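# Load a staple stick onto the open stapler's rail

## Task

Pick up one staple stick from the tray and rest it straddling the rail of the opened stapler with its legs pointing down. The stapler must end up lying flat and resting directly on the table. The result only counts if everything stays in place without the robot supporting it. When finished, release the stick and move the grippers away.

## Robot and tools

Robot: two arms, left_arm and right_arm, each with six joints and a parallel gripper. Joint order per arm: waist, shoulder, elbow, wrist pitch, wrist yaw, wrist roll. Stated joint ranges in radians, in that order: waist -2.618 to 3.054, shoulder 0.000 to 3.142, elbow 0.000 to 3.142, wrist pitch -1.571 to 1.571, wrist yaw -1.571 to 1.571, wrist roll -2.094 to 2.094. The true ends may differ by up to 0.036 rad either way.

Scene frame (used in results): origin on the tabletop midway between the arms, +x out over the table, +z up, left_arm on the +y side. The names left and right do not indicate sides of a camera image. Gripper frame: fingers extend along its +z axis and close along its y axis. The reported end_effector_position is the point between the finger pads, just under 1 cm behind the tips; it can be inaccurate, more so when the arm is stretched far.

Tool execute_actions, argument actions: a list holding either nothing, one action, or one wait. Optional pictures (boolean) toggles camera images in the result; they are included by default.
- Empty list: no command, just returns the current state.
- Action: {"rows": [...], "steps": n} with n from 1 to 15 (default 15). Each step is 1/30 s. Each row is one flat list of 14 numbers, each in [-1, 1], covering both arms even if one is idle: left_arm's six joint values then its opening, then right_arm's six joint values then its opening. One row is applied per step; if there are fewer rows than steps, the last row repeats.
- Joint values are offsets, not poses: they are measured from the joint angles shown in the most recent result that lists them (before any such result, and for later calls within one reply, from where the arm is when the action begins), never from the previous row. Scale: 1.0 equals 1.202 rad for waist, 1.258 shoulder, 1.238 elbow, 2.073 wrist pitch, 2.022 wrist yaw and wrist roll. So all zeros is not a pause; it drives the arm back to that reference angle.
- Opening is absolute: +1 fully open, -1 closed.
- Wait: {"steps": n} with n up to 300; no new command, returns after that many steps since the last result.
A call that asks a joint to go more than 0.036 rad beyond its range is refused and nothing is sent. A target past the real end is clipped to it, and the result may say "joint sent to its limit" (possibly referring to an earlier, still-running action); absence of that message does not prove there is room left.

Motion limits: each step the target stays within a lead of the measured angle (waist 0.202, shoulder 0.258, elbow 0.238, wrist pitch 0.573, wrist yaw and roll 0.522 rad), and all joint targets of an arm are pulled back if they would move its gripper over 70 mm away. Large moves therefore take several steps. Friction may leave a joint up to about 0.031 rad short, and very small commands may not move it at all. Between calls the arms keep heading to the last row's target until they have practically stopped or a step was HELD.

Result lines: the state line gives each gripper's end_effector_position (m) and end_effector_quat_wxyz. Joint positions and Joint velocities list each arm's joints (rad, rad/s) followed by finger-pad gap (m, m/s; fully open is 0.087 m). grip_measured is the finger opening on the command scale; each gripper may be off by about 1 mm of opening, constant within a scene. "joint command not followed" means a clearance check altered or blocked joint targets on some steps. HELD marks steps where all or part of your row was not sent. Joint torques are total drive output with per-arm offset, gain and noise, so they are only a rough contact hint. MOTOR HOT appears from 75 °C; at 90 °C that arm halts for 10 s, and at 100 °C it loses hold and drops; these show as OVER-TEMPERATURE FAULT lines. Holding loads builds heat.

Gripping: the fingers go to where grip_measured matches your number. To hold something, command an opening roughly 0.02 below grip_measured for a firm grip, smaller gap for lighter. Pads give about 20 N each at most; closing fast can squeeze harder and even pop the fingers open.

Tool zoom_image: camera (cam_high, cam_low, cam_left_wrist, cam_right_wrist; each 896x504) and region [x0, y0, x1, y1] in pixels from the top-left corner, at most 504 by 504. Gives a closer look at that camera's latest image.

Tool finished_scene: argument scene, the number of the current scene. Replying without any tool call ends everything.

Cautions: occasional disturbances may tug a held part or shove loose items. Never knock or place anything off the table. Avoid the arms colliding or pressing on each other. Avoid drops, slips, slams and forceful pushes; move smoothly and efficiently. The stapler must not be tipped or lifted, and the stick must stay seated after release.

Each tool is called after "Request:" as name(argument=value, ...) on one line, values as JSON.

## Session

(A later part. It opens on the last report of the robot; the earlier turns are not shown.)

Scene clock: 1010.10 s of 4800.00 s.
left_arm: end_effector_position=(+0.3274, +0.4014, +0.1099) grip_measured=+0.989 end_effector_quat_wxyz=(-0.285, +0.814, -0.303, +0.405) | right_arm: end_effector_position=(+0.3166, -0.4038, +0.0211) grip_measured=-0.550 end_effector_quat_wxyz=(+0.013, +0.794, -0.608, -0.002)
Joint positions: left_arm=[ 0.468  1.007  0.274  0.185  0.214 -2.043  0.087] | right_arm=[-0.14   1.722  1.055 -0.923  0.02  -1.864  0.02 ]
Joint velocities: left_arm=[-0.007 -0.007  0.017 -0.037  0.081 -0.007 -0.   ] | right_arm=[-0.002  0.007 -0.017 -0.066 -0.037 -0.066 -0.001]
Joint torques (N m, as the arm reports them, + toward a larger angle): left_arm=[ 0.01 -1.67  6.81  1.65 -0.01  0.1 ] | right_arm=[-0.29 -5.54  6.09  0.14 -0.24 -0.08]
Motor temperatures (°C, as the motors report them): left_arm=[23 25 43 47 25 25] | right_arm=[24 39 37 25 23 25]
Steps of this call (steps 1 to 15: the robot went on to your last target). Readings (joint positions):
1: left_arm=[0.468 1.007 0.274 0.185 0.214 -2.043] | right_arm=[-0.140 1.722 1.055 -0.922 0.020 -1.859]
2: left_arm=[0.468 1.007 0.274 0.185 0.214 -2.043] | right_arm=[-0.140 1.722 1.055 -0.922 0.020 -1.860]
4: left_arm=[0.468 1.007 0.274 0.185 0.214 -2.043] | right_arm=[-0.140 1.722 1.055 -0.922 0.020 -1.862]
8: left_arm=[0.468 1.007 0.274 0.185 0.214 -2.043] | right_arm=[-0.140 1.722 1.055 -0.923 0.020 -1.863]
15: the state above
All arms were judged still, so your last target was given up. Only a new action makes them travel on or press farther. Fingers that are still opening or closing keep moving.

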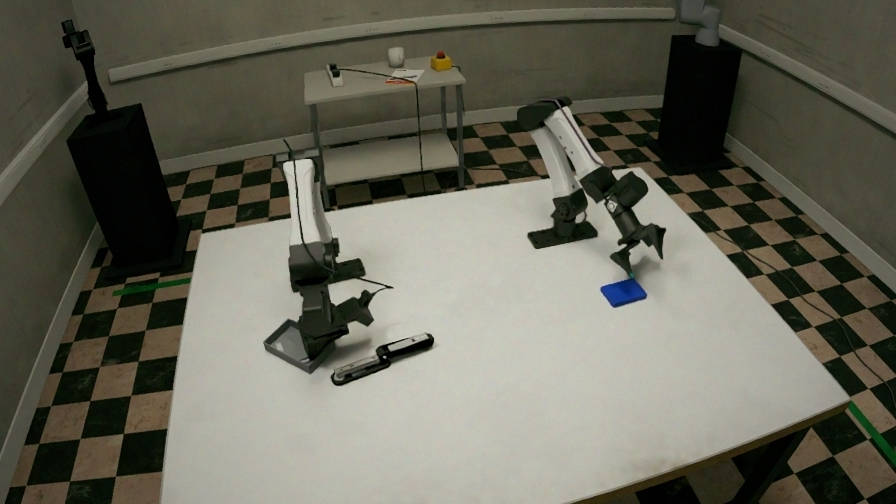

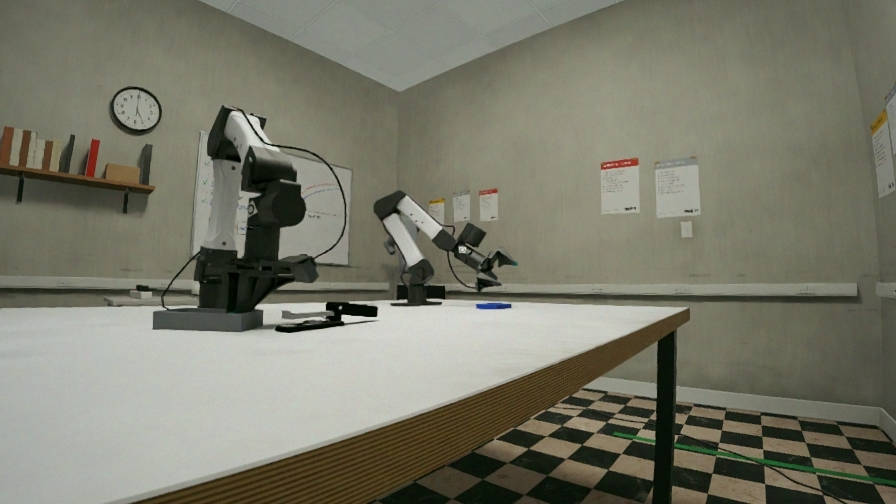

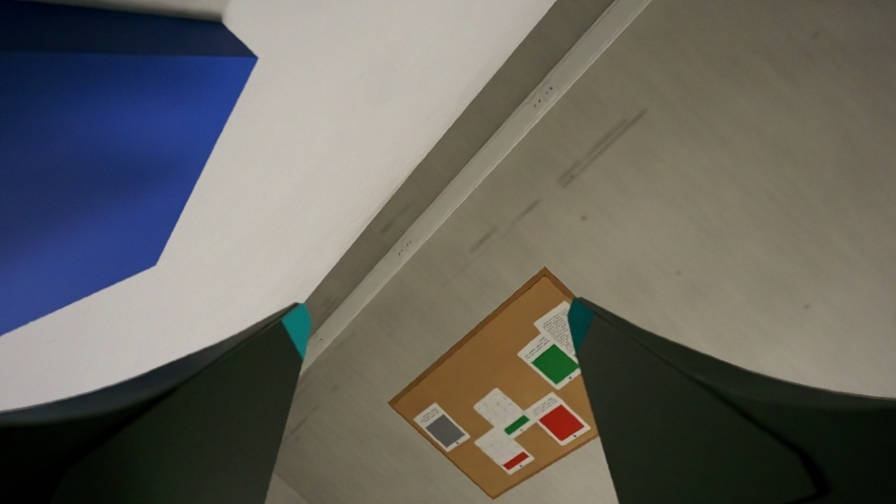

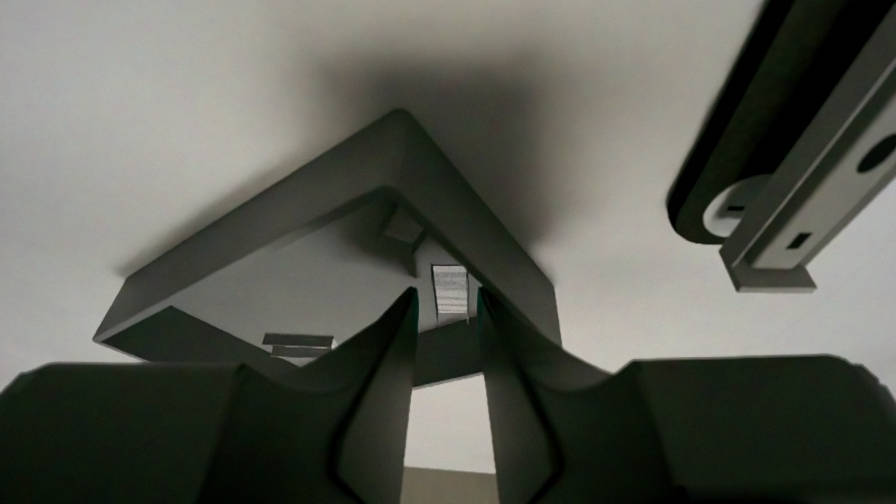

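Well centred. Lower more and grip.

Request:
execute_actions(actions=[{"rows":[[0,0,0,0,0,0,1,0,0,0,0.03,0,0,-0.55],[0,0,0,0,0,0,1,0,0,0,0.03,0,0,-0.55],[0,0,0,0,0,0,1,0,0,0,0.03,0,0,-0.55],[0,0,0,0,0,0,1,0,0.04,0,0.03,0,0,-0.55]],"steps":15}])

Request:
execute_actions(actions=[{"rows":[[0,0,0,0,0,0,1,0,0,0,0,0,0,-0.65],[0,0,0,0,0,0,1,0,0,0,0,0,0,-0.7],[0,0,0,0,0,0,1,0,0,0,0,0,0,-0.75],[0,0,0,0,0,0,1,0,0,0,0,0,0,-0.8]],"steps":15}])

Scene clock: 1022.00 s of 4800.00 s.
left_arm: end_effector_position=(+0.3274, +0.4014, +0.1099) grip_measured=+0.989 end_effector_quat_wxyz=(-0.285, +0.814, -0.303, +0.405) | right_arm: end_effector_position=(+0.3218, -0.4043, +0.0119) grip_measured=-0.550 end_effector_quat_wxyz=(+0.014, +0.794, -0.608, -0.001)
Joint positions: left_arm=[ 0.468  1.007  0.274  0.185  0.214 -2.043  0.087] | right_arm=[-0.14   1.756  1.055 -0.888  0.022 -1.864  0.02 ]
Joint velocities: left_arm=[-0.012  0.017 -0.007 -0.037  0.022  0.007 -0.001] | right_arm=[-0.002  0.007 -0.017 -0.022 -0.066  0.081 -0.002]
Joint torques (N m, as the arm reports them, + toward a larger angle): left_arm=[ 0.06 -1.64  6.8   1.64 -0.02  0.13] | right_arm=[-0.25 -5.55  6.    0.59 -0.22  0.02]
Motor temperatures (°C, as the motors report them): left_arm=[23 25 43 47 25 25] | right_arm=[24 38 37 25 23 25]
Steps of this call (steps 1 to 90: nothing new was sent; then 8.40 s passed at rest; steps 91 to 105: all 15 steps of this action). Readings (joint positions):
91: left_arm=[0.468 1.007 0.274 0.185 0.214 -2.043] | right_arm=[-0.140 1.722 1.055 -0.920 0.020 -1.864]
92: left_arm=[0.468 1.007 0.274 0.185 0.214 -2.043] | right_arm=[-0.140 1.722 1.055 -0.913 0.020 -1.864]
94: left_arm=[0.468 1.007 0.274 0.185 0.214 -2.043] | right_arm=[-0.140 1.725 1.055 -0.902 0.020 -1.864]
98: left_arm=[0.468 1.007 0.274 0.185 0.214 -2.043] | right_arm=[-0.140 1.753 1.055 -0.890 0.022 -1.864]
105: the state above

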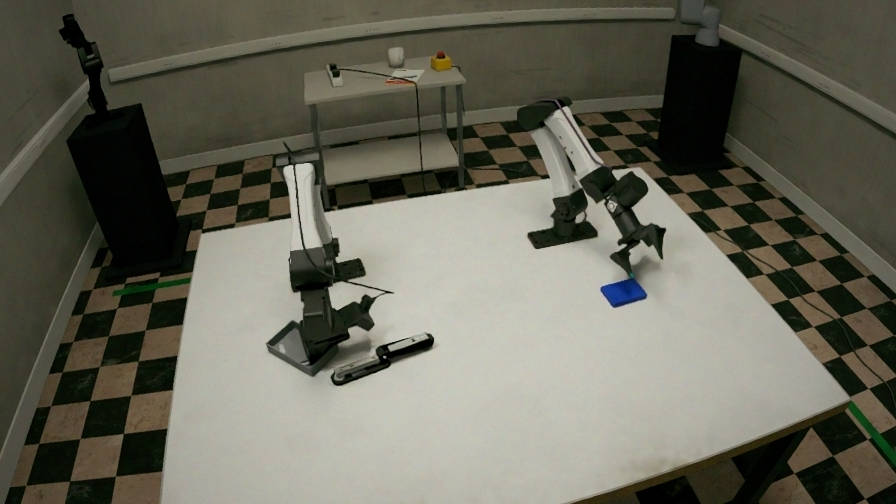

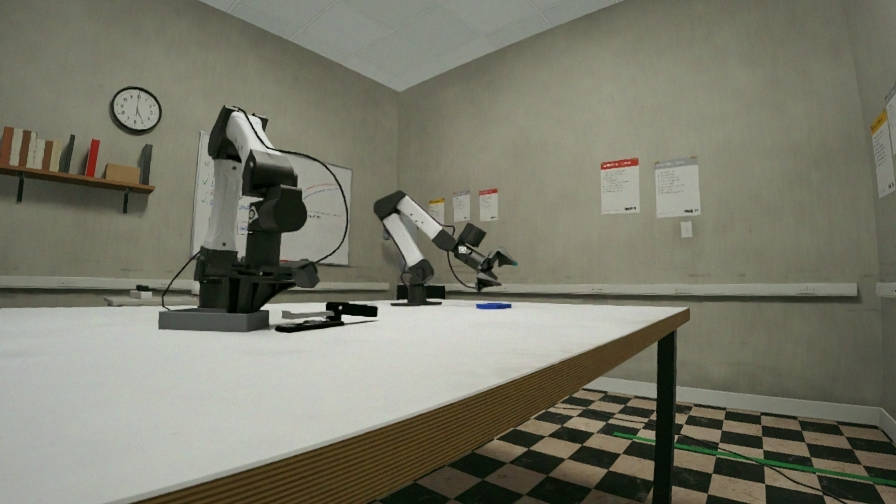

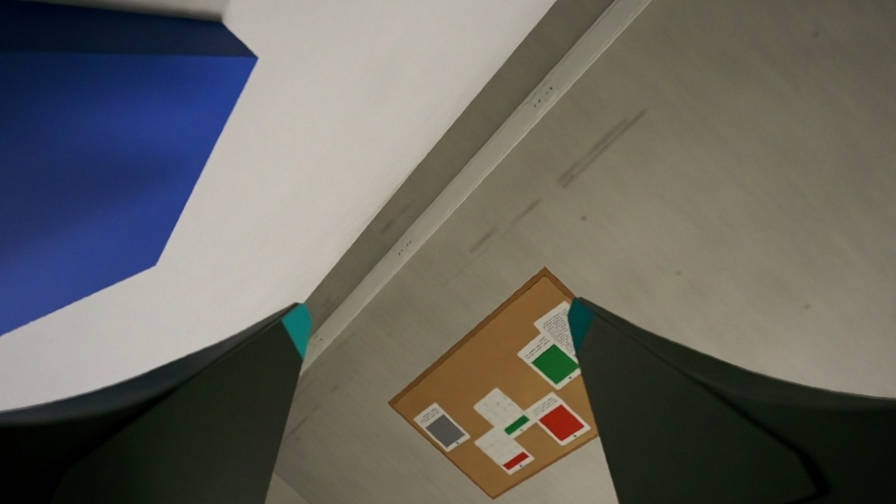

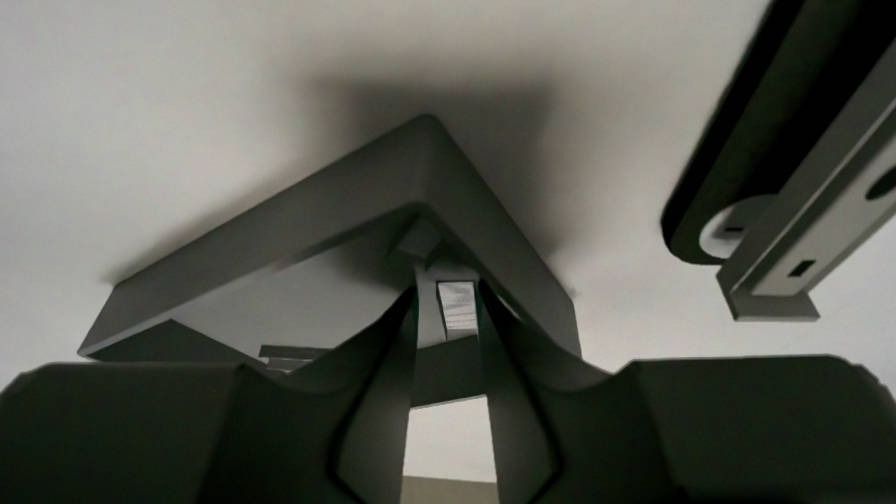

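Scene clock: 1022.50 s of 4800.00 s.
left_arm: end_effector_position=(+0.3274, +0.4014, +0.1099) grip_measured=+0.989 end_effector_quat_wxyz=(-0.285, +0.814, -0.303, +0.405) | right_arm: end_effector_position=(+0.3223, -0.4044, +0.0119) grip_measured=-0.740 end_effector_quat_wxyz=(+0.014, +0.794, -0.608, -0.001)
Joint positions: left_arm=[ 0.468  1.007  0.274  0.185  0.214 -2.043  0.087] | right_arm=[-0.14   1.756  1.055 -0.886  0.022 -1.864  0.011]
Joint velocities: left_arm=[-0.017 -0.007 -0.017 -0.081  0.037  0.022 -0.001] | right_arm=[-0.012  0.002  0.002 -0.022 -0.007 -0.007 -0.001]
Joint torques (N m, as the arm reports them, + toward a larger angle): left_arm=[-0.02 -1.57  6.86  1.64 -0.01  0.1 ] | right_arm=[-0.3  -6.81  6.01  0.27 -0.21  0.02]
Motor temperatures (°C, as the motors report them): left_arm=[23 25 43 47 25 25] | right_arm=[24 38 37 25 23 25]
Steps of this call (steps 1 to 15: all 15 steps of this action). Readings (joint positions):
1: left_arm=[0.468 1.007 0.274 0.185 0.214 -2.043] | right_arm=[-0.140 1.756 1.055 -0.887 0.022 -1.864]
2: left_arm=[0.468 1.007 0.274 0.185 0.214 -2.043] | right_arm=[-0.140 1.756 1.055 -0.886 0.022 -1.864]
4: left_arm=[0.468 1.007 0.274 0.185 0.214 -2.043] | right_arm=[-0.140 1.756 1.055 -0.886 0.022 -1.864]
8: left_arm=[0.468 1.007 0.274 0.185 0.214 -2.043] | right_arm=[-0.140 1.756 1.055 -0.886 0.022 -1.864]
15: the state above

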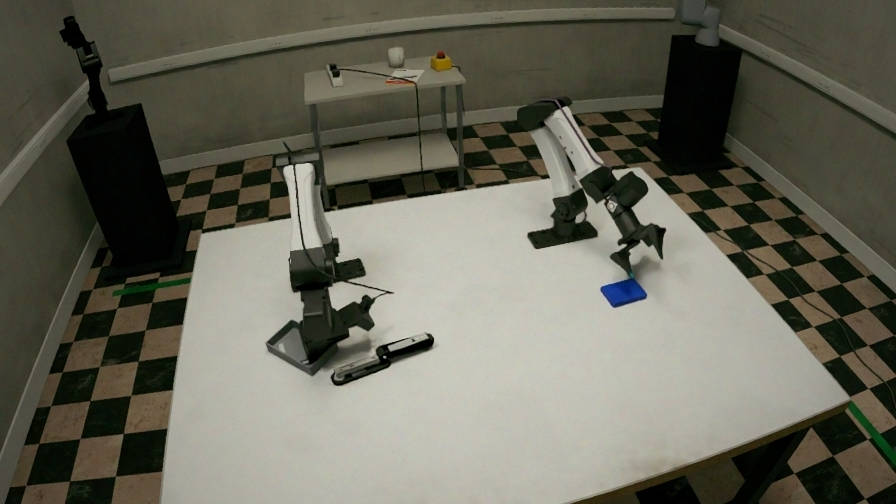

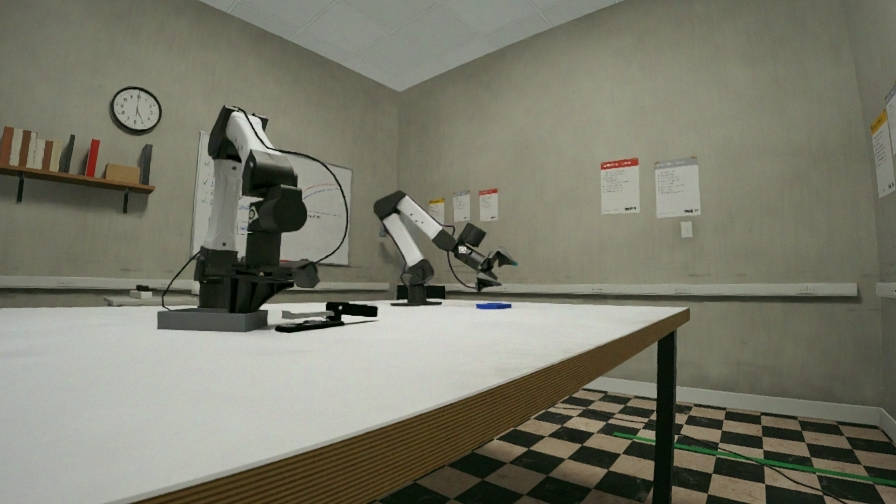

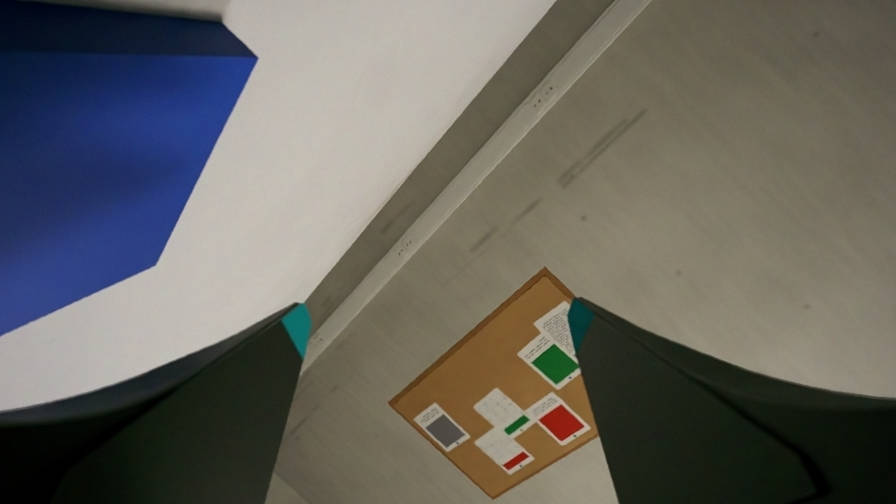

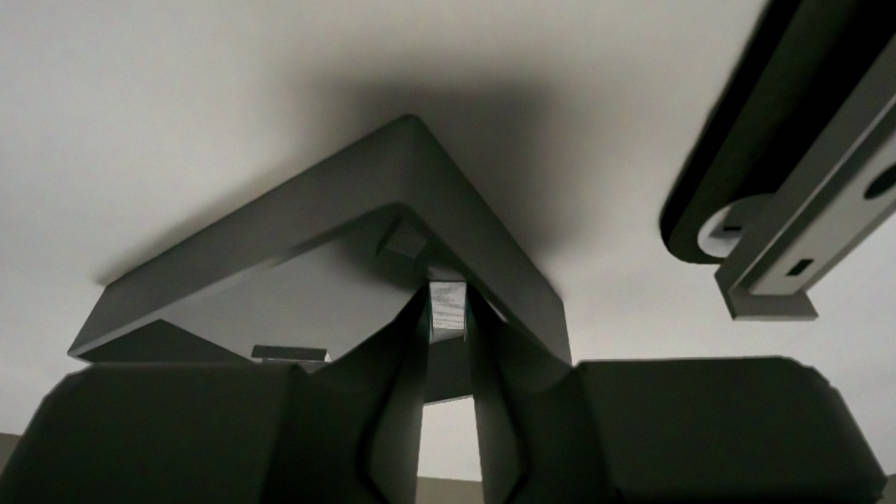

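Request:
execute_actions(actions=[{"rows":[[0,0,0,0,0,0,1,0,-0.25,0,-0.15,0,0,-0.78]],"steps":15}], pictures=false)

Request:
execute_actions(actions=[{"rows":[[0,0,0,0,0,0,1,0.7,0,0,0.75,0,0.92,-0.78]],"steps":15}], pictures=false)

Request:
execute_actions(actions=[{"steps":60}])

Scene clock: 1028.33 s of 4800.00 s.
left_arm: end_effector_position=(+0.3274, +0.4014, +0.1099) grip_measured=+0.989 end_effector_quat_wxyz=(-0.285, +0.814, -0.303, +0.405) | right_arm: end_effector_position=(+0.2693, -0.4028, +0.0914) grip_measured=-0.740 end_effector_quat_wxyz=(+0.004, +0.794, -0.608, +0.014)
Joint positions: left_arm=[ 0.468  1.007  0.274  0.185  0.214 -2.043  0.087] | right_arm=[-0.14   1.431  1.051 -1.173  0.022 -1.864  0.011]
Joint velocities: left_arm=[ 0.002  0.002 -0.017  0.11   0.007  0.022 -0.001] | right_arm=[-0.002  0.002 -0.002 -0.11  -0.007 -0.022 -0.   ]
Joint torques (N m, as the arm reports them, + toward a larger angle): left_arm=[ 0.03 -1.64  6.92  1.64  0.    0.11] | right_arm=[-0.27 -3.6   7.09  0.21 -0.21  0.02]
Motor temperatures (°C, as the motors report them): left_arm=[23 25 43 47 25 25] | right_arm=[24 38 37 25 23 25]
Steps of this call (steps 1 to 15: the robot went on to your last target; steps 16 to 90: nothing new was sent; then 2.33 s passed at rest; steps 91 to 105: all 15 steps of this action). Readings (joint positions):
91: left_arm=[0.468 1.007 0.274 0.185 0.214 -2.043] | right_arm=[-0.140 1.737 1.054 -0.902 0.022 -1.864]
92: left_arm=[0.468 1.007 0.274 0.185 0.214 -2.043] | right_arm=[-0.140 1.694 1.051 -0.947 0.022 -1.864]
94: left_arm=[0.468 1.007 0.274 0.185 0.214 -2.043] | right_arm=[-0.140 1.564 1.051 -1.025 0.022 -1.864]
98: left_arm=[0.468 1.007 0.274 0.185 0.214 -2.043] | right_arm=[-0.140 1.429 1.051 -1.124 0.022 -1.864]
105: the state above

Scene clock: 1028.83 s of 4800.00 s.
left_arm: end_effector_position=(+0.3274, +0.4014, +0.1099) grip_measured=+0.989 end_effector_quat_wxyz=(-0.285, +0.814, -0.303, +0.405) | right_arm: end_effector_position=(+0.3928, -0.1575, +0.1713) grip_measured=-0.740 end_effector_quat_wxyz=(+0.433, -0.628, +0.638, -0.105)
Joint positions: left_arm=[ 0.468  1.007  0.274  0.185  0.214 -2.043  0.087] | right_arm=[ 0.467  1.431  1.048 -0.265  0.03  -0.993  0.011]
Joint velocities: left_arm=[ 0.007 -0.007  0.007 -0.037  0.022  0.007  0.001] | right_arm=[ 1.067 -0.002  0.007  1.663  0.007  1.531  0.   ]
Joint torques (N m, as the arm reports them, + toward a larger angle): left_arm=[ 0.05 -1.68  6.81  1.65 -0.02  0.1 ] | right_arm=[ 0.09 -5.71  8.21  2.22 -0.22  0.11]
Motor temperatures (°C, as the motors report them): left_arm=[23 25 43 47 25 25] | right_arm=[24 38 37 25 23 25]
Steps of this call (steps 1 to 15: all 15 steps of this action). Readings (joint positions):
1: left_arm=[0.468 1.007 0.274 0.185 0.214 -2.043] | right_arm=[-0.124 1.431 1.049 -1.144 0.028 -1.813]
2: left_arm=[0.468 1.007 0.274 0.185 0.214 -2.043] | right_arm=[-0.084 1.431 1.048 -1.080 0.031 -1.747]
4: left_arm=[0.468 1.007 0.274 0.185 0.214 -2.043] | right_arm=[0.008 1.431 1.048 -0.940 0.031 -1.621]
8: left_arm=[0.468 1.007 0.274 0.185 0.214 -2.043] | right_arm=[0.183 1.431 1.048 -0.678 0.031 -1.380]
15: the state above

Scene clock: 1030.83 s of 4800.00 s.
left_arm: end_effector_position=(+0.3274, +0.4014, +0.1099) grip_measured=+0.989 end_effector_quat_wxyz=(-0.285, +0.814, -0.303, +0.405) | right_arm: end_effector_position=(+0.3548, -0.0050, +0.2911) grip_measured=-0.740 end_effector_quat_wxyz=(+0.645, -0.280, +0.659, +0.266)
Joint positions: left_arm=[ 0.468  1.007  0.274  0.185  0.214 -2.043  0.087] | right_arm=[ 0.702  1.431  1.048  0.357  0.02  -0.011  0.011]
Joint velocities: left_arm=[ 0.002 -0.007 -0.012  0.007  0.022  0.022  0.001] | right_arm=[-0.002  0.002 -0.007 -0.022  0.037 -0.037  0.001]
Joint torques (N m, as the arm reports them, + toward a larger angle): left_arm=[ 0.01 -1.67  6.9   1.66 -0.02  0.1 ] | right_arm=[-0.38 -5.92  8.51  2.58 -0.15  0.1 ]
Motor temperatures (°C, as the motors report them): left_arm=[23 25 43 47 25 25] | right_arm=[24 38 38 26 23 25]
Steps of this call (steps 1 to 45: the robot went on to your last target; steps 46 to 60: nothing new was sent). Readings (joint positions):
1: left_arm=[0.468 1.007 0.274 0.185 0.214 -2.043] | right_arm=[0.505 1.431 1.048 -0.210 0.030 -0.941]
2: left_arm=[0.468 1.007 0.274 0.185 0.214 -2.043] | right_arm=[0.542 1.431 1.048 -0.155 0.029 -0.890]
4: left_arm=[0.468 1.007 0.274 0.185 0.214 -2.043] | right_arm=[0.611 1.431 1.048 -0.043 0.028 -0.768]
8: left_arm=[0.468 1.007 0.274 0.185 0.214 -2.043] | right_arm=[0.696 1.431 1.048 0.184 0.022 -0.410]
60: the state above
All arms were judged still, so your last target was given up. Only a new action makes them travel on or press farther. Fingers that are still opening or closing keep moving.

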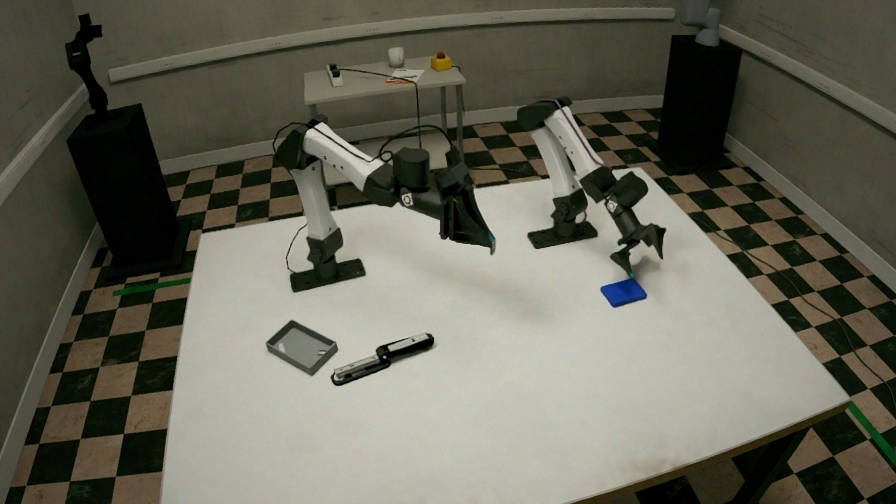

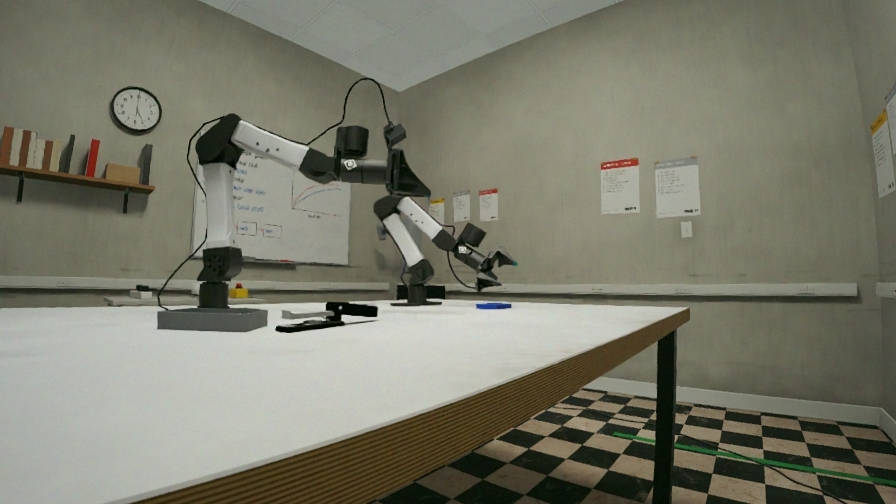

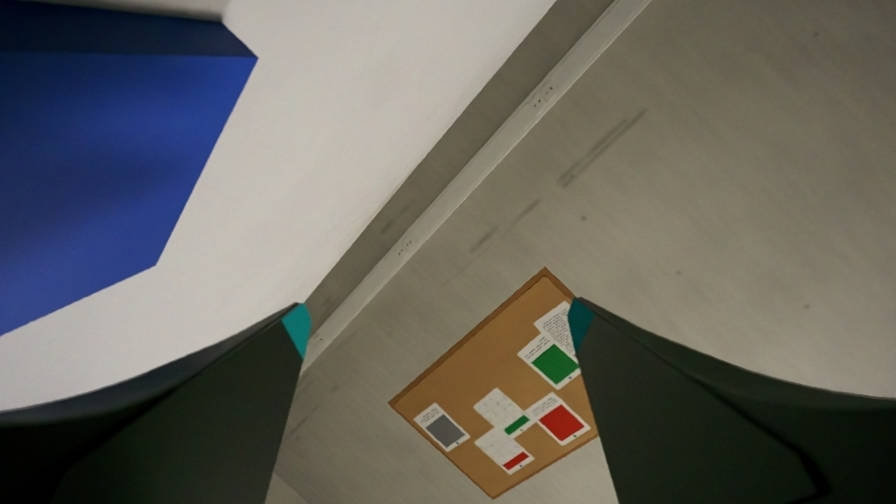

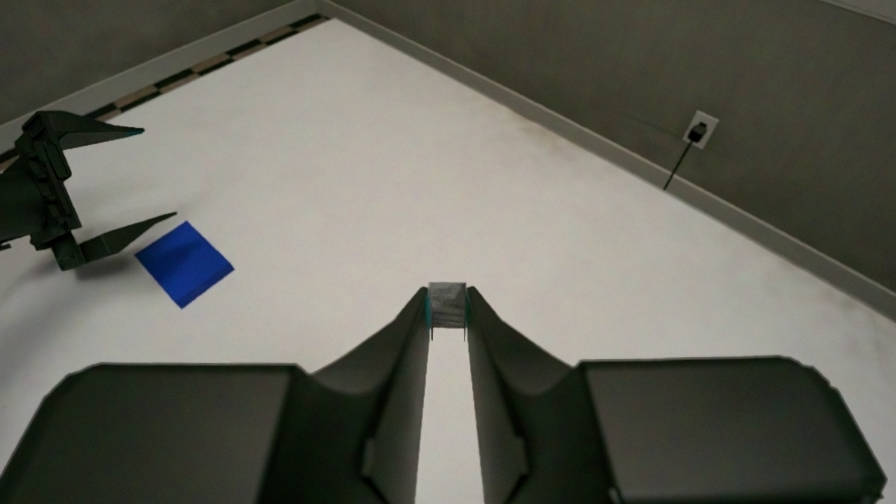

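Request:
execute_actions(actions=[{"rows":[[0,0,0,0,0,0,1,0,0.32,-0.32,0.4,0,0,-0.78]],"steps":15}], pictures=false)

Request:
execute_actions(actions=[{"steps":40}], pictures=false)

Scene clock: 1039.33 s of 4800.00 s.
left_arm: end_effector_position=(+0.3274, +0.4014, +0.1099) grip_measured=+0.989 end_effector_quat_wxyz=(-0.285, +0.814, -0.303, +0.405) | right_arm: end_effector_position=(+0.3517, -0.0083, +0.0795) grip_measured=-0.740 end_effector_quat_wxyz=(+0.604, -0.297, +0.696, +0.248)
Joint positions: left_arm=[ 0.468  1.007  0.274  0.185  0.214 -2.043  0.087] | right_arm=[ 0.702  1.859  0.641  1.071  0.02  -0.011  0.011]
Joint velocities: left_arm=[-0.022 -0.002  0.002  0.022  0.051  0.022  0.   ] | right_arm=[-0.002 -0.095  0.007  0.681 -0.066 -0.037 -0.   ]
Joint torques (N m, as the arm reports them, + toward a larger angle): left_arm=[-0.07 -1.66  6.79  1.65 -0.01  0.12] | right_arm=[-0.28 -9.    6.73  2.45 -0.16  0.02]
Motor temperatures (°C, as the motors report them): left_arm=[23 25 43 47 25 25] | right_arm=[24 37 38 29 23 25]
Steps of this call (steps 1 to 90: nothing new was sent; then 5.00 s passed at rest; steps 91 to 105: all 15 steps of this action). Readings (joint positions):
91: left_arm=[0.468 1.007 0.274 0.185 0.214 -2.043] | right_arm=[0.702 1.446 1.028 0.421 0.020 -0.011]
92: left_arm=[0.468 1.007 0.274 0.185 0.214 -2.043] | right_arm=[0.702 1.474 0.999 0.522 0.020 -0.011]
94: left_arm=[0.468 1.007 0.274 0.185 0.214 -2.043] | right_arm=[0.702 1.564 0.922 0.700 0.020 -0.011]
98: left_arm=[0.468 1.007 0.274 0.185 0.214 -2.043] | right_arm=[0.702 1.778 0.733 0.932 0.020 -0.011]
105: the state above

Scene clock: 1040.67 s of 4800.00 s.
left_arm: end_effector_position=(+0.3274, +0.4014, +0.1099) grip_measured=+0.989 end_effector_quat_wxyz=(-0.285, +0.814, -0.303, +0.405) | right_arm: end_effector_position=(+0.3558, -0.0040, +0.1038) grip_measured=-0.740 end_effector_quat_wxyz=(+0.636, -0.284, +0.667, +0.262)
Joint positions: left_arm=[ 0.468  1.007  0.274  0.185  0.214 -2.043  0.087] | right_arm=[ 0.702  1.854  0.641  1.16   0.02  -0.011  0.011]
Joint velocities: left_arm=[-0.007  0.002 -0.012  0.037 -0.037  0.022  0.001] | right_arm=[ 0.002 -0.002 -0.007  0.007  0.022  0.051  0.   ]
Joint torques (N m, as the arm reports them, + toward a larger angle): left_arm=[-0.02 -1.59  6.96  1.69 -0.01  0.1 ] | right_arm=[-0.3  -8.97  6.76  2.59 -0.16  0.01]
Motor temperatures (°C, as the motors report them): left_arm=[23 25 43 47 25 25] | right_arm=[24 38 38 29 23 25]
Steps of this call (steps 1 to 30: the robot went on to your last target; steps 31 to 40: nothing new was sent). Readings (joint positions):
1: left_arm=[0.468 1.007 0.274 0.185 0.214 -2.043] | right_arm=[0.702 1.856 0.641 1.093 0.020 -0.011]
2: left_arm=[0.468 1.007 0.274 0.185 0.214 -2.043] | right_arm=[0.702 1.854 0.641 1.110 0.020 -0.011]
4: left_arm=[0.468 1.007 0.274 0.185 0.214 -2.043] | right_arm=[0.702 1.854 0.641 1.132 0.020 -0.011]
8: left_arm=[0.468 1.007 0.274 0.185 0.214 -2.043] | right_arm=[0.702 1.854 0.641 1.150 0.020 -0.011]
40: the state above
All arms were judged still, so your last target was given up. Only a new action makes them travel on or press farther. Fingers that are still opening or closing keep moving.

Request:
execute_actions(actions=[{"rows":[[0,0,0,0,0,0,1,0,0,0,0.05,0,0,-0.78],[0,0,0,0,0,0,1,0,0.03,0,0.08,0,0,-0.78],[0,0,0,0,0,0,1,0,0.06,0,0.1,0,0,-0.78],[0,0,0,0,0,0,1,0,0.09,0,0.12,0,0,-0.78],[0,0,0,0,0,0,1,0,0.12,0,0.14,0,0,-0.78],[0,0,0,0,0,0,1,0,0.15,0,0.16,0,0,-0.78],[0,0,0,0,0,0,1,0,0.18,0,0.18,0,0,-0.78],[0,0,0,0,0,0,1,0,0.21,0,0.19,0,0,-0.78],[0,0,0,0,0,0,1,0,0.24,0,0.195,0,0,-0.78],[0,0,0,0,0,0,1,0,0.26,0,0.195,0,0,-0.78]],"steps":15}], pictures=false)

Request:
execute_actions(actions=[{"steps":30}])

Scene clock: 1051.27 s of 4800.00 s.
left_arm: end_effector_position=(+0.3274, +0.4014, +0.1099) grip_measured=+0.989 end_effector_quat_wxyz=(-0.285, +0.814, -0.303, +0.405) | right_arm: end_effector_position=(+0.3588, -0.0008, +0.0386) grip_measured=-0.740 end_effector_quat_wxyz=(+0.644, -0.281, +0.660, +0.265)
Joint positions: left_arm=[ 0.468  1.007  0.274  0.185  0.214 -2.043  0.087] | right_arm=[ 0.702  2.177  0.641  1.506  0.02  -0.011  0.011]
Joint velocities: left_arm=[-0.017  0.002  0.007 -0.007  0.007 -0.051  0.001] | right_arm=[-0.017 -0.002 -0.017  0.286 -0.022  0.007 -0.   ]
Joint torques (N m, as the arm reports them, + toward a larger angle): left_arm=[ 0.01 -1.63  6.9   1.65 -0.01  0.1 ] | right_arm=[-0.31 -8.03  3.86  2.48 -0.15  0.02]
Motor temperatures (°C, as the motors report them): left_arm=[23 25 43 47 25 25] | right_arm=[24 39 38 31 23 25]
Steps of this call (steps 1 to 90: nothing new was sent; then 7.10 s passed at rest; steps 91 to 105: all 15 steps of this action). Readings (joint positions):
91: left_arm=[0.468 1.007 0.274 0.185 0.214 -2.043] | right_arm=[0.702 1.854 0.641 1.168 0.020 -0.011]
92: left_arm=[0.468 1.007 0.274 0.185 0.214 -2.043] | right_arm=[0.702 1.857 0.641 1.188 0.020 -0.011]
94: left_arm=[0.468 1.007 0.274 0.185 0.214 -2.043] | right_arm=[0.702 1.887 0.641 1.264 0.020 -0.011]
98: left_arm=[0.468 1.007 0.274 0.185 0.214 -2.043] | right_arm=[0.702 2.029 0.641 1.413 0.020 -0.011]
105: the state above

Scene clock: 1052.27 s of 4800.00 s.
left_arm: end_effector_position=(+0.3274, +0.4014, +0.1099) grip_measured=+0.989 end_effector_quat_wxyz=(-0.285, +0.814, -0.303, +0.405) | right_arm: end_effector_position=(+0.3598, +0.0003, +0.0468) grip_measured=-0.740 end_effector_quat_wxyz=(+0.655, -0.276, +0.650, +0.270)
Joint positions: left_arm=[ 0.468  1.007  0.274  0.185  0.214 -2.043  0.087] | right_arm=[ 0.702  2.177  0.641  1.539  0.02  -0.011  0.011]
Joint velocities: left_arm=[-0.017  0.017  0.002 -0.037  0.051  0.051 -0.   ] | right_arm=[ 0.007 -0.027 -0.002  0.007 -0.022 -0.007 -0.002]
Joint torques (N m, as the arm reports them, + toward a larger angle): left_arm=[-0.03 -1.69  6.86  1.64 -0.02  0.1 ] | right_arm=[-0.31 -8.05  3.81  2.57 -0.16  0.01]
Motor temperatures (°C, as the motors report them): left_arm=[23 25 43 47 25 25] | right_arm=[24 39 38 31 23 25]
Steps of this call (steps 1 to 30: the robot went on to your last target). Readings (joint positions):
1: left_arm=[0.468 1.007 0.274 0.185 0.214 -2.043] | right_arm=[0.702 2.177 0.641 1.514 0.020 -0.011]
2: left_arm=[0.468 1.007 0.274 0.185 0.214 -2.043] | right_arm=[0.702 2.177 0.641 1.520 0.020 -0.011]
4: left_arm=[0.468 1.007 0.274 0.185 0.214 -2.043] | right_arm=[0.702 2.177 0.641 1.528 0.020 -0.011]
8: left_arm=[0.468 1.007 0.274 0.185 0.214 -2.043] | right_arm=[0.702 2.177 0.641 1.535 0.020 -0.011]
30: the state above
All arms were judged still, so your last target was given up. Only a new action makes them travel on or press farther. Fingers that are still opening or closing keep moving.

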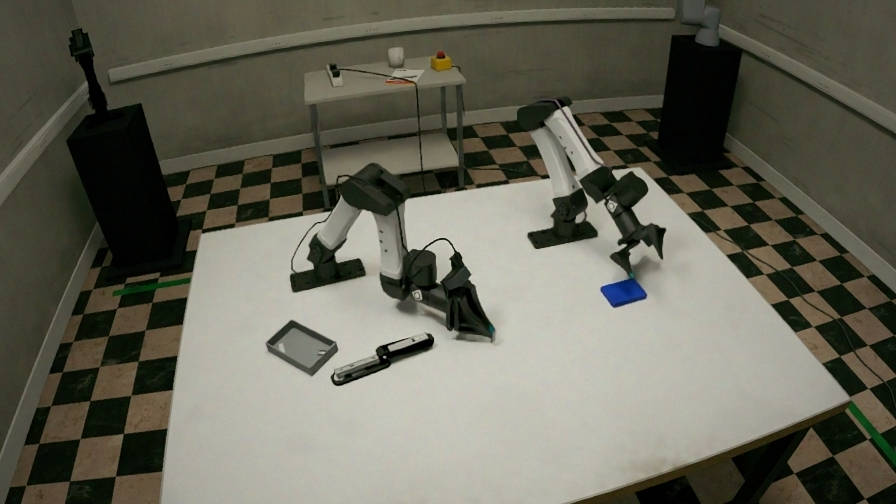

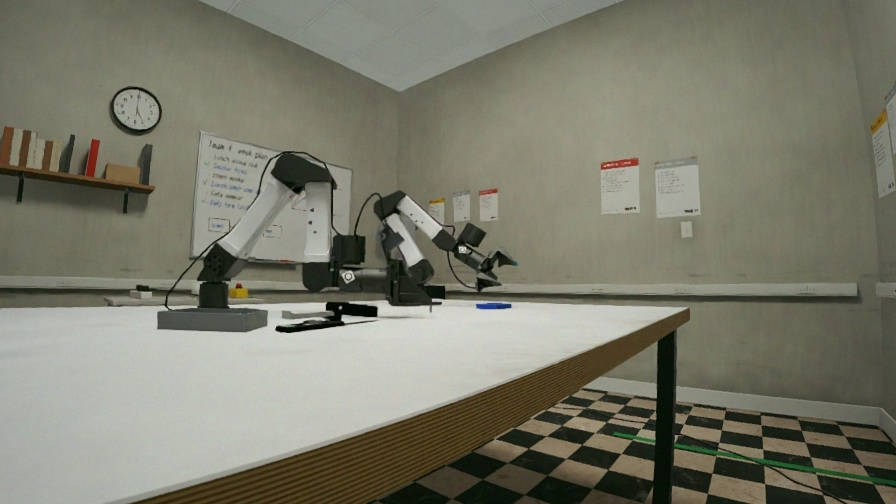

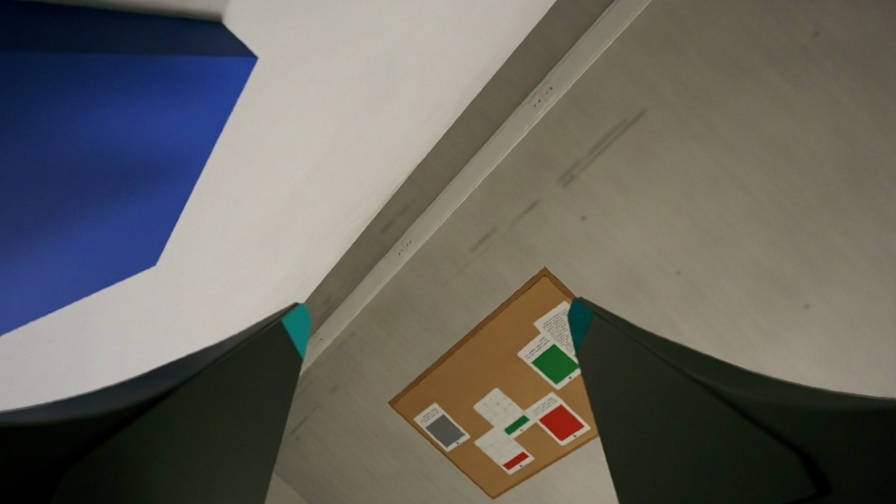

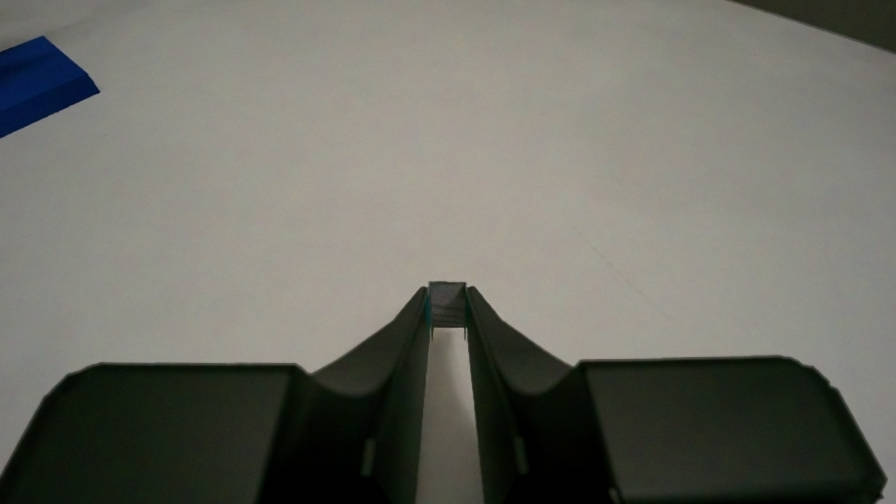

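Request:
execute_actions(actions=[{"rows":[[0,0,0,0,0,0,1,0,0,0.05,0,0,0,-0.78],[0,0,0,0,0,0,1,0,0.03,0.09,0,0,0,-0.78],[0,0,0,0,0,0,1,0,0.06,0.13,0,0,0,-0.78],[0,0,0,0,0,0,1,0,0.09,0.17,0,0,0,-0.78],[0,0,0,0,0,0,1,0,0.12,0.21,0,0,0,-0.78],[0,0,0,0,0,0,1,0,0.15,0.25,0,0,0,-0.78],[0,0,0,0,0,0,1,0,0.18,0.25,0,0,0,-0.78],[0,0,0,0,0,0,1,0,0.2,0.25,0,0,0,-0.78]],"steps":15}], pictures=false)

Request:
execute_actions(actions=[{"steps":20}])

Request:
zoom_image(camera="cam_low", region=[340, 240, 520, 340])

Scene clock: 1065.10 s of 4800.00 s.
left_arm: end_effector_position=(+0.3274, +0.4014, +0.1099) grip_measured=+0.989 end_effector_quat_wxyz=(-0.285, +0.814, -0.303, +0.405) | right_arm: end_effector_position=(+0.4029, +0.0458, +0.0344) grip_measured=-0.740 end_effector_quat_wxyz=(+0.684, -0.263, +0.620, +0.282)
Joint positions: left_arm=[ 0.468  1.007  0.274  0.185  0.214 -2.043  0.087] | right_arm=[ 0.702  2.406  0.931  1.57   0.02  -0.011  0.011]
Joint velocities: left_arm=[-0.002  0.007  0.017 -0.037  0.022 -0.066 -0.001] | right_arm=[-0.007 -0.002 -0.007 -0.125  0.007 -0.037 -0.   ]
Joint torques (N m, as the arm reports them, + toward a larger angle): left_arm=[-0.01 -1.6   6.94  1.65  0.01  0.1 ] | right_arm=[-0.28 -8.36  5.8   1.91 -0.16  0.01]
Motor temperatures (°C, as the motors report them): left_arm=[23 25 44 47 25 25] | right_arm=[24 39 38 33 23 25]
Steps of this call (steps 1 to 90: nothing new was sent; then 9.33 s passed at rest; steps 91 to 105: all 15 steps of this action). Readings (joint positions):
91: left_arm=[0.468 1.007 0.274 0.185 0.214 -2.043] | right_arm=[0.702 2.177 0.644 1.539 0.020 -0.011]
92: left_arm=[0.468 1.007 0.274 0.185 0.214 -2.043] | right_arm=[0.702 2.182 0.660 1.537 0.020 -0.011]
94: left_arm=[0.468 1.007 0.274 0.185 0.214 -2.043] | right_arm=[0.702 2.218 0.739 1.538 0.020 -0.011]
98: left_arm=[0.468 1.007 0.274 0.185 0.214 -2.043] | right_arm=[0.702 2.348 0.918 1.542 0.020 -0.011]
105: the state above

Scene clock: 1065.77 s of 4800.00 s.
left_arm: end_effector_position=(+0.3274, +0.4014, +0.1099) grip_measured=+0.989 end_effector_quat_wxyz=(-0.285, +0.814, -0.303, +0.405) | right_arm: end_effector_position=(+0.4029, +0.0458, +0.0344) grip_measured=-0.740 end_effector_quat_wxyz=(+0.684, -0.263, +0.620, +0.282)
Joint positions: left_arm=[ 0.468  1.007  0.274  0.185  0.214 -2.043  0.087] | right_arm=[ 0.702  2.406  0.931  1.57   0.02  -0.011  0.011]
Joint velocities: left_arm=[-0.007 -0.022 -0.007 -0.095  0.007 -0.139 -0.001] | right_arm=[-0.007  0.002  0.012 -0.037 -0.081 -0.007  0.001]
Joint torques (N m, as the arm reports them, + toward a larger angle): left_arm=[ 0.01 -1.67  6.85  1.67  0.01  0.12] | right_arm=[-0.3  -8.37  5.82  1.9  -0.16  0.02]
Motor temperatures (°C, as the motors report them): left_arm=[23 25 44 47 25 25] | right_arm=[24 39 38 33 23 25]
Steps of this call (steps 1 to 15: the robot went on to your last target; steps 16 to 20: nothing new was sent). Readings (joint positions):
1: left_arm=[0.468 1.007 0.274 0.185 0.214 -2.043] | right_arm=[0.702 2.406 0.931 1.570 0.020 -0.011]
2: left_arm=[0.468 1.007 0.274 0.185 0.214 -2.043] | right_arm=[0.702 2.406 0.931 1.570 0.020 -0.011]
4: left_arm=[0.468 1.007 0.274 0.185 0.214 -2.043] | right_arm=[0.702 2.406 0.931 1.570 0.020 -0.011]
8: left_arm=[0.468 1.007 0.274 0.185 0.214 -2.043] | right_arm=[0.702 2.406 0.931 1.570 0.020 -0.011]
20: the state above
All arms were judged still, so your last target was given up. Only a new action makes them travel on or press farther. Fingers that are still opening or closing keep moving.

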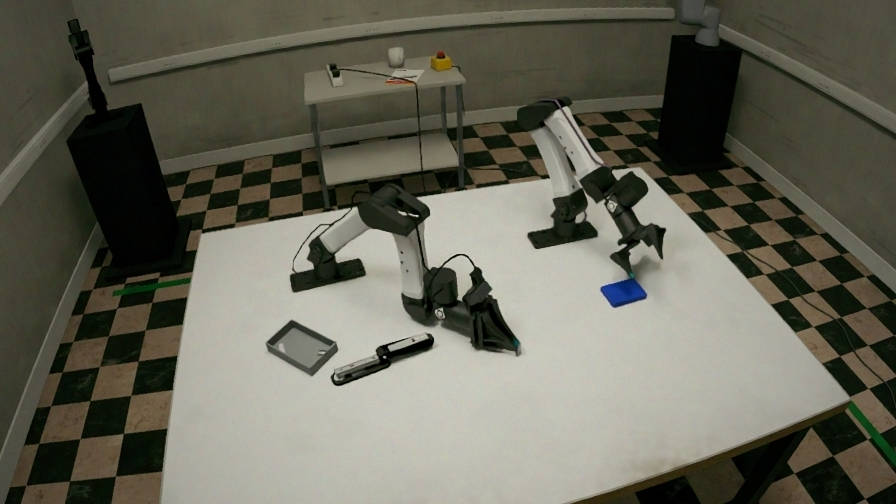

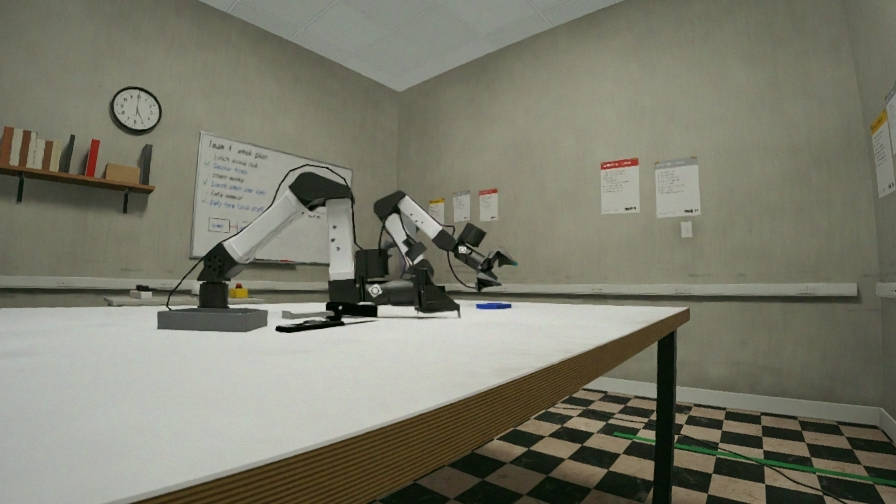

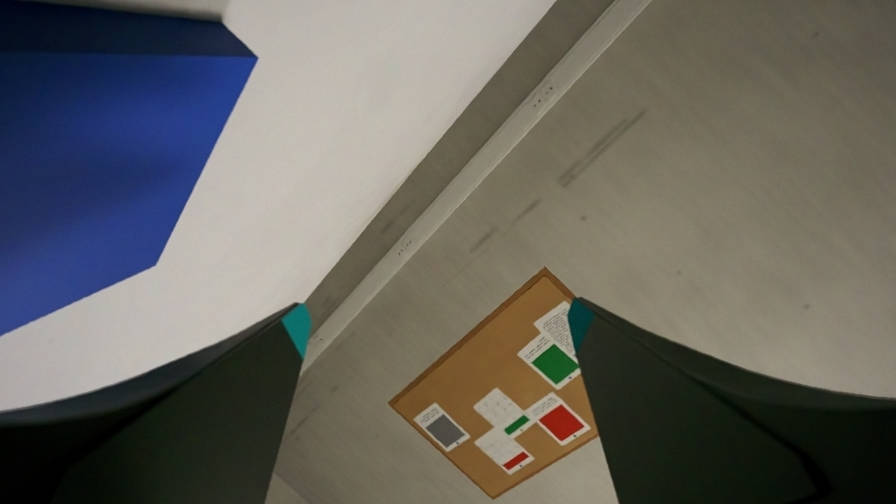

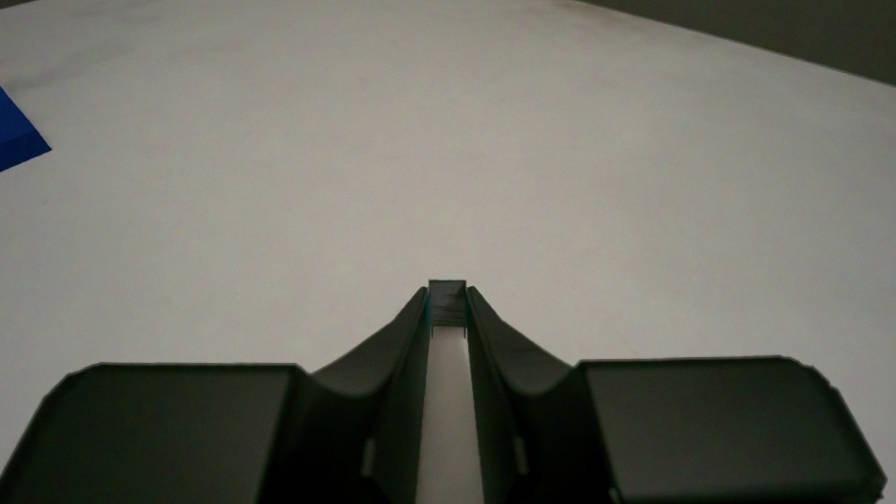

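Region (340, 240, 520, 340) of cam_low's 896x504 image, scaled by 2.800, with more detail than that image has.

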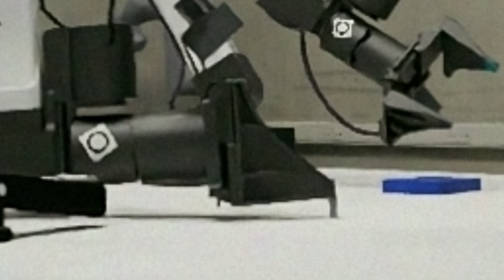

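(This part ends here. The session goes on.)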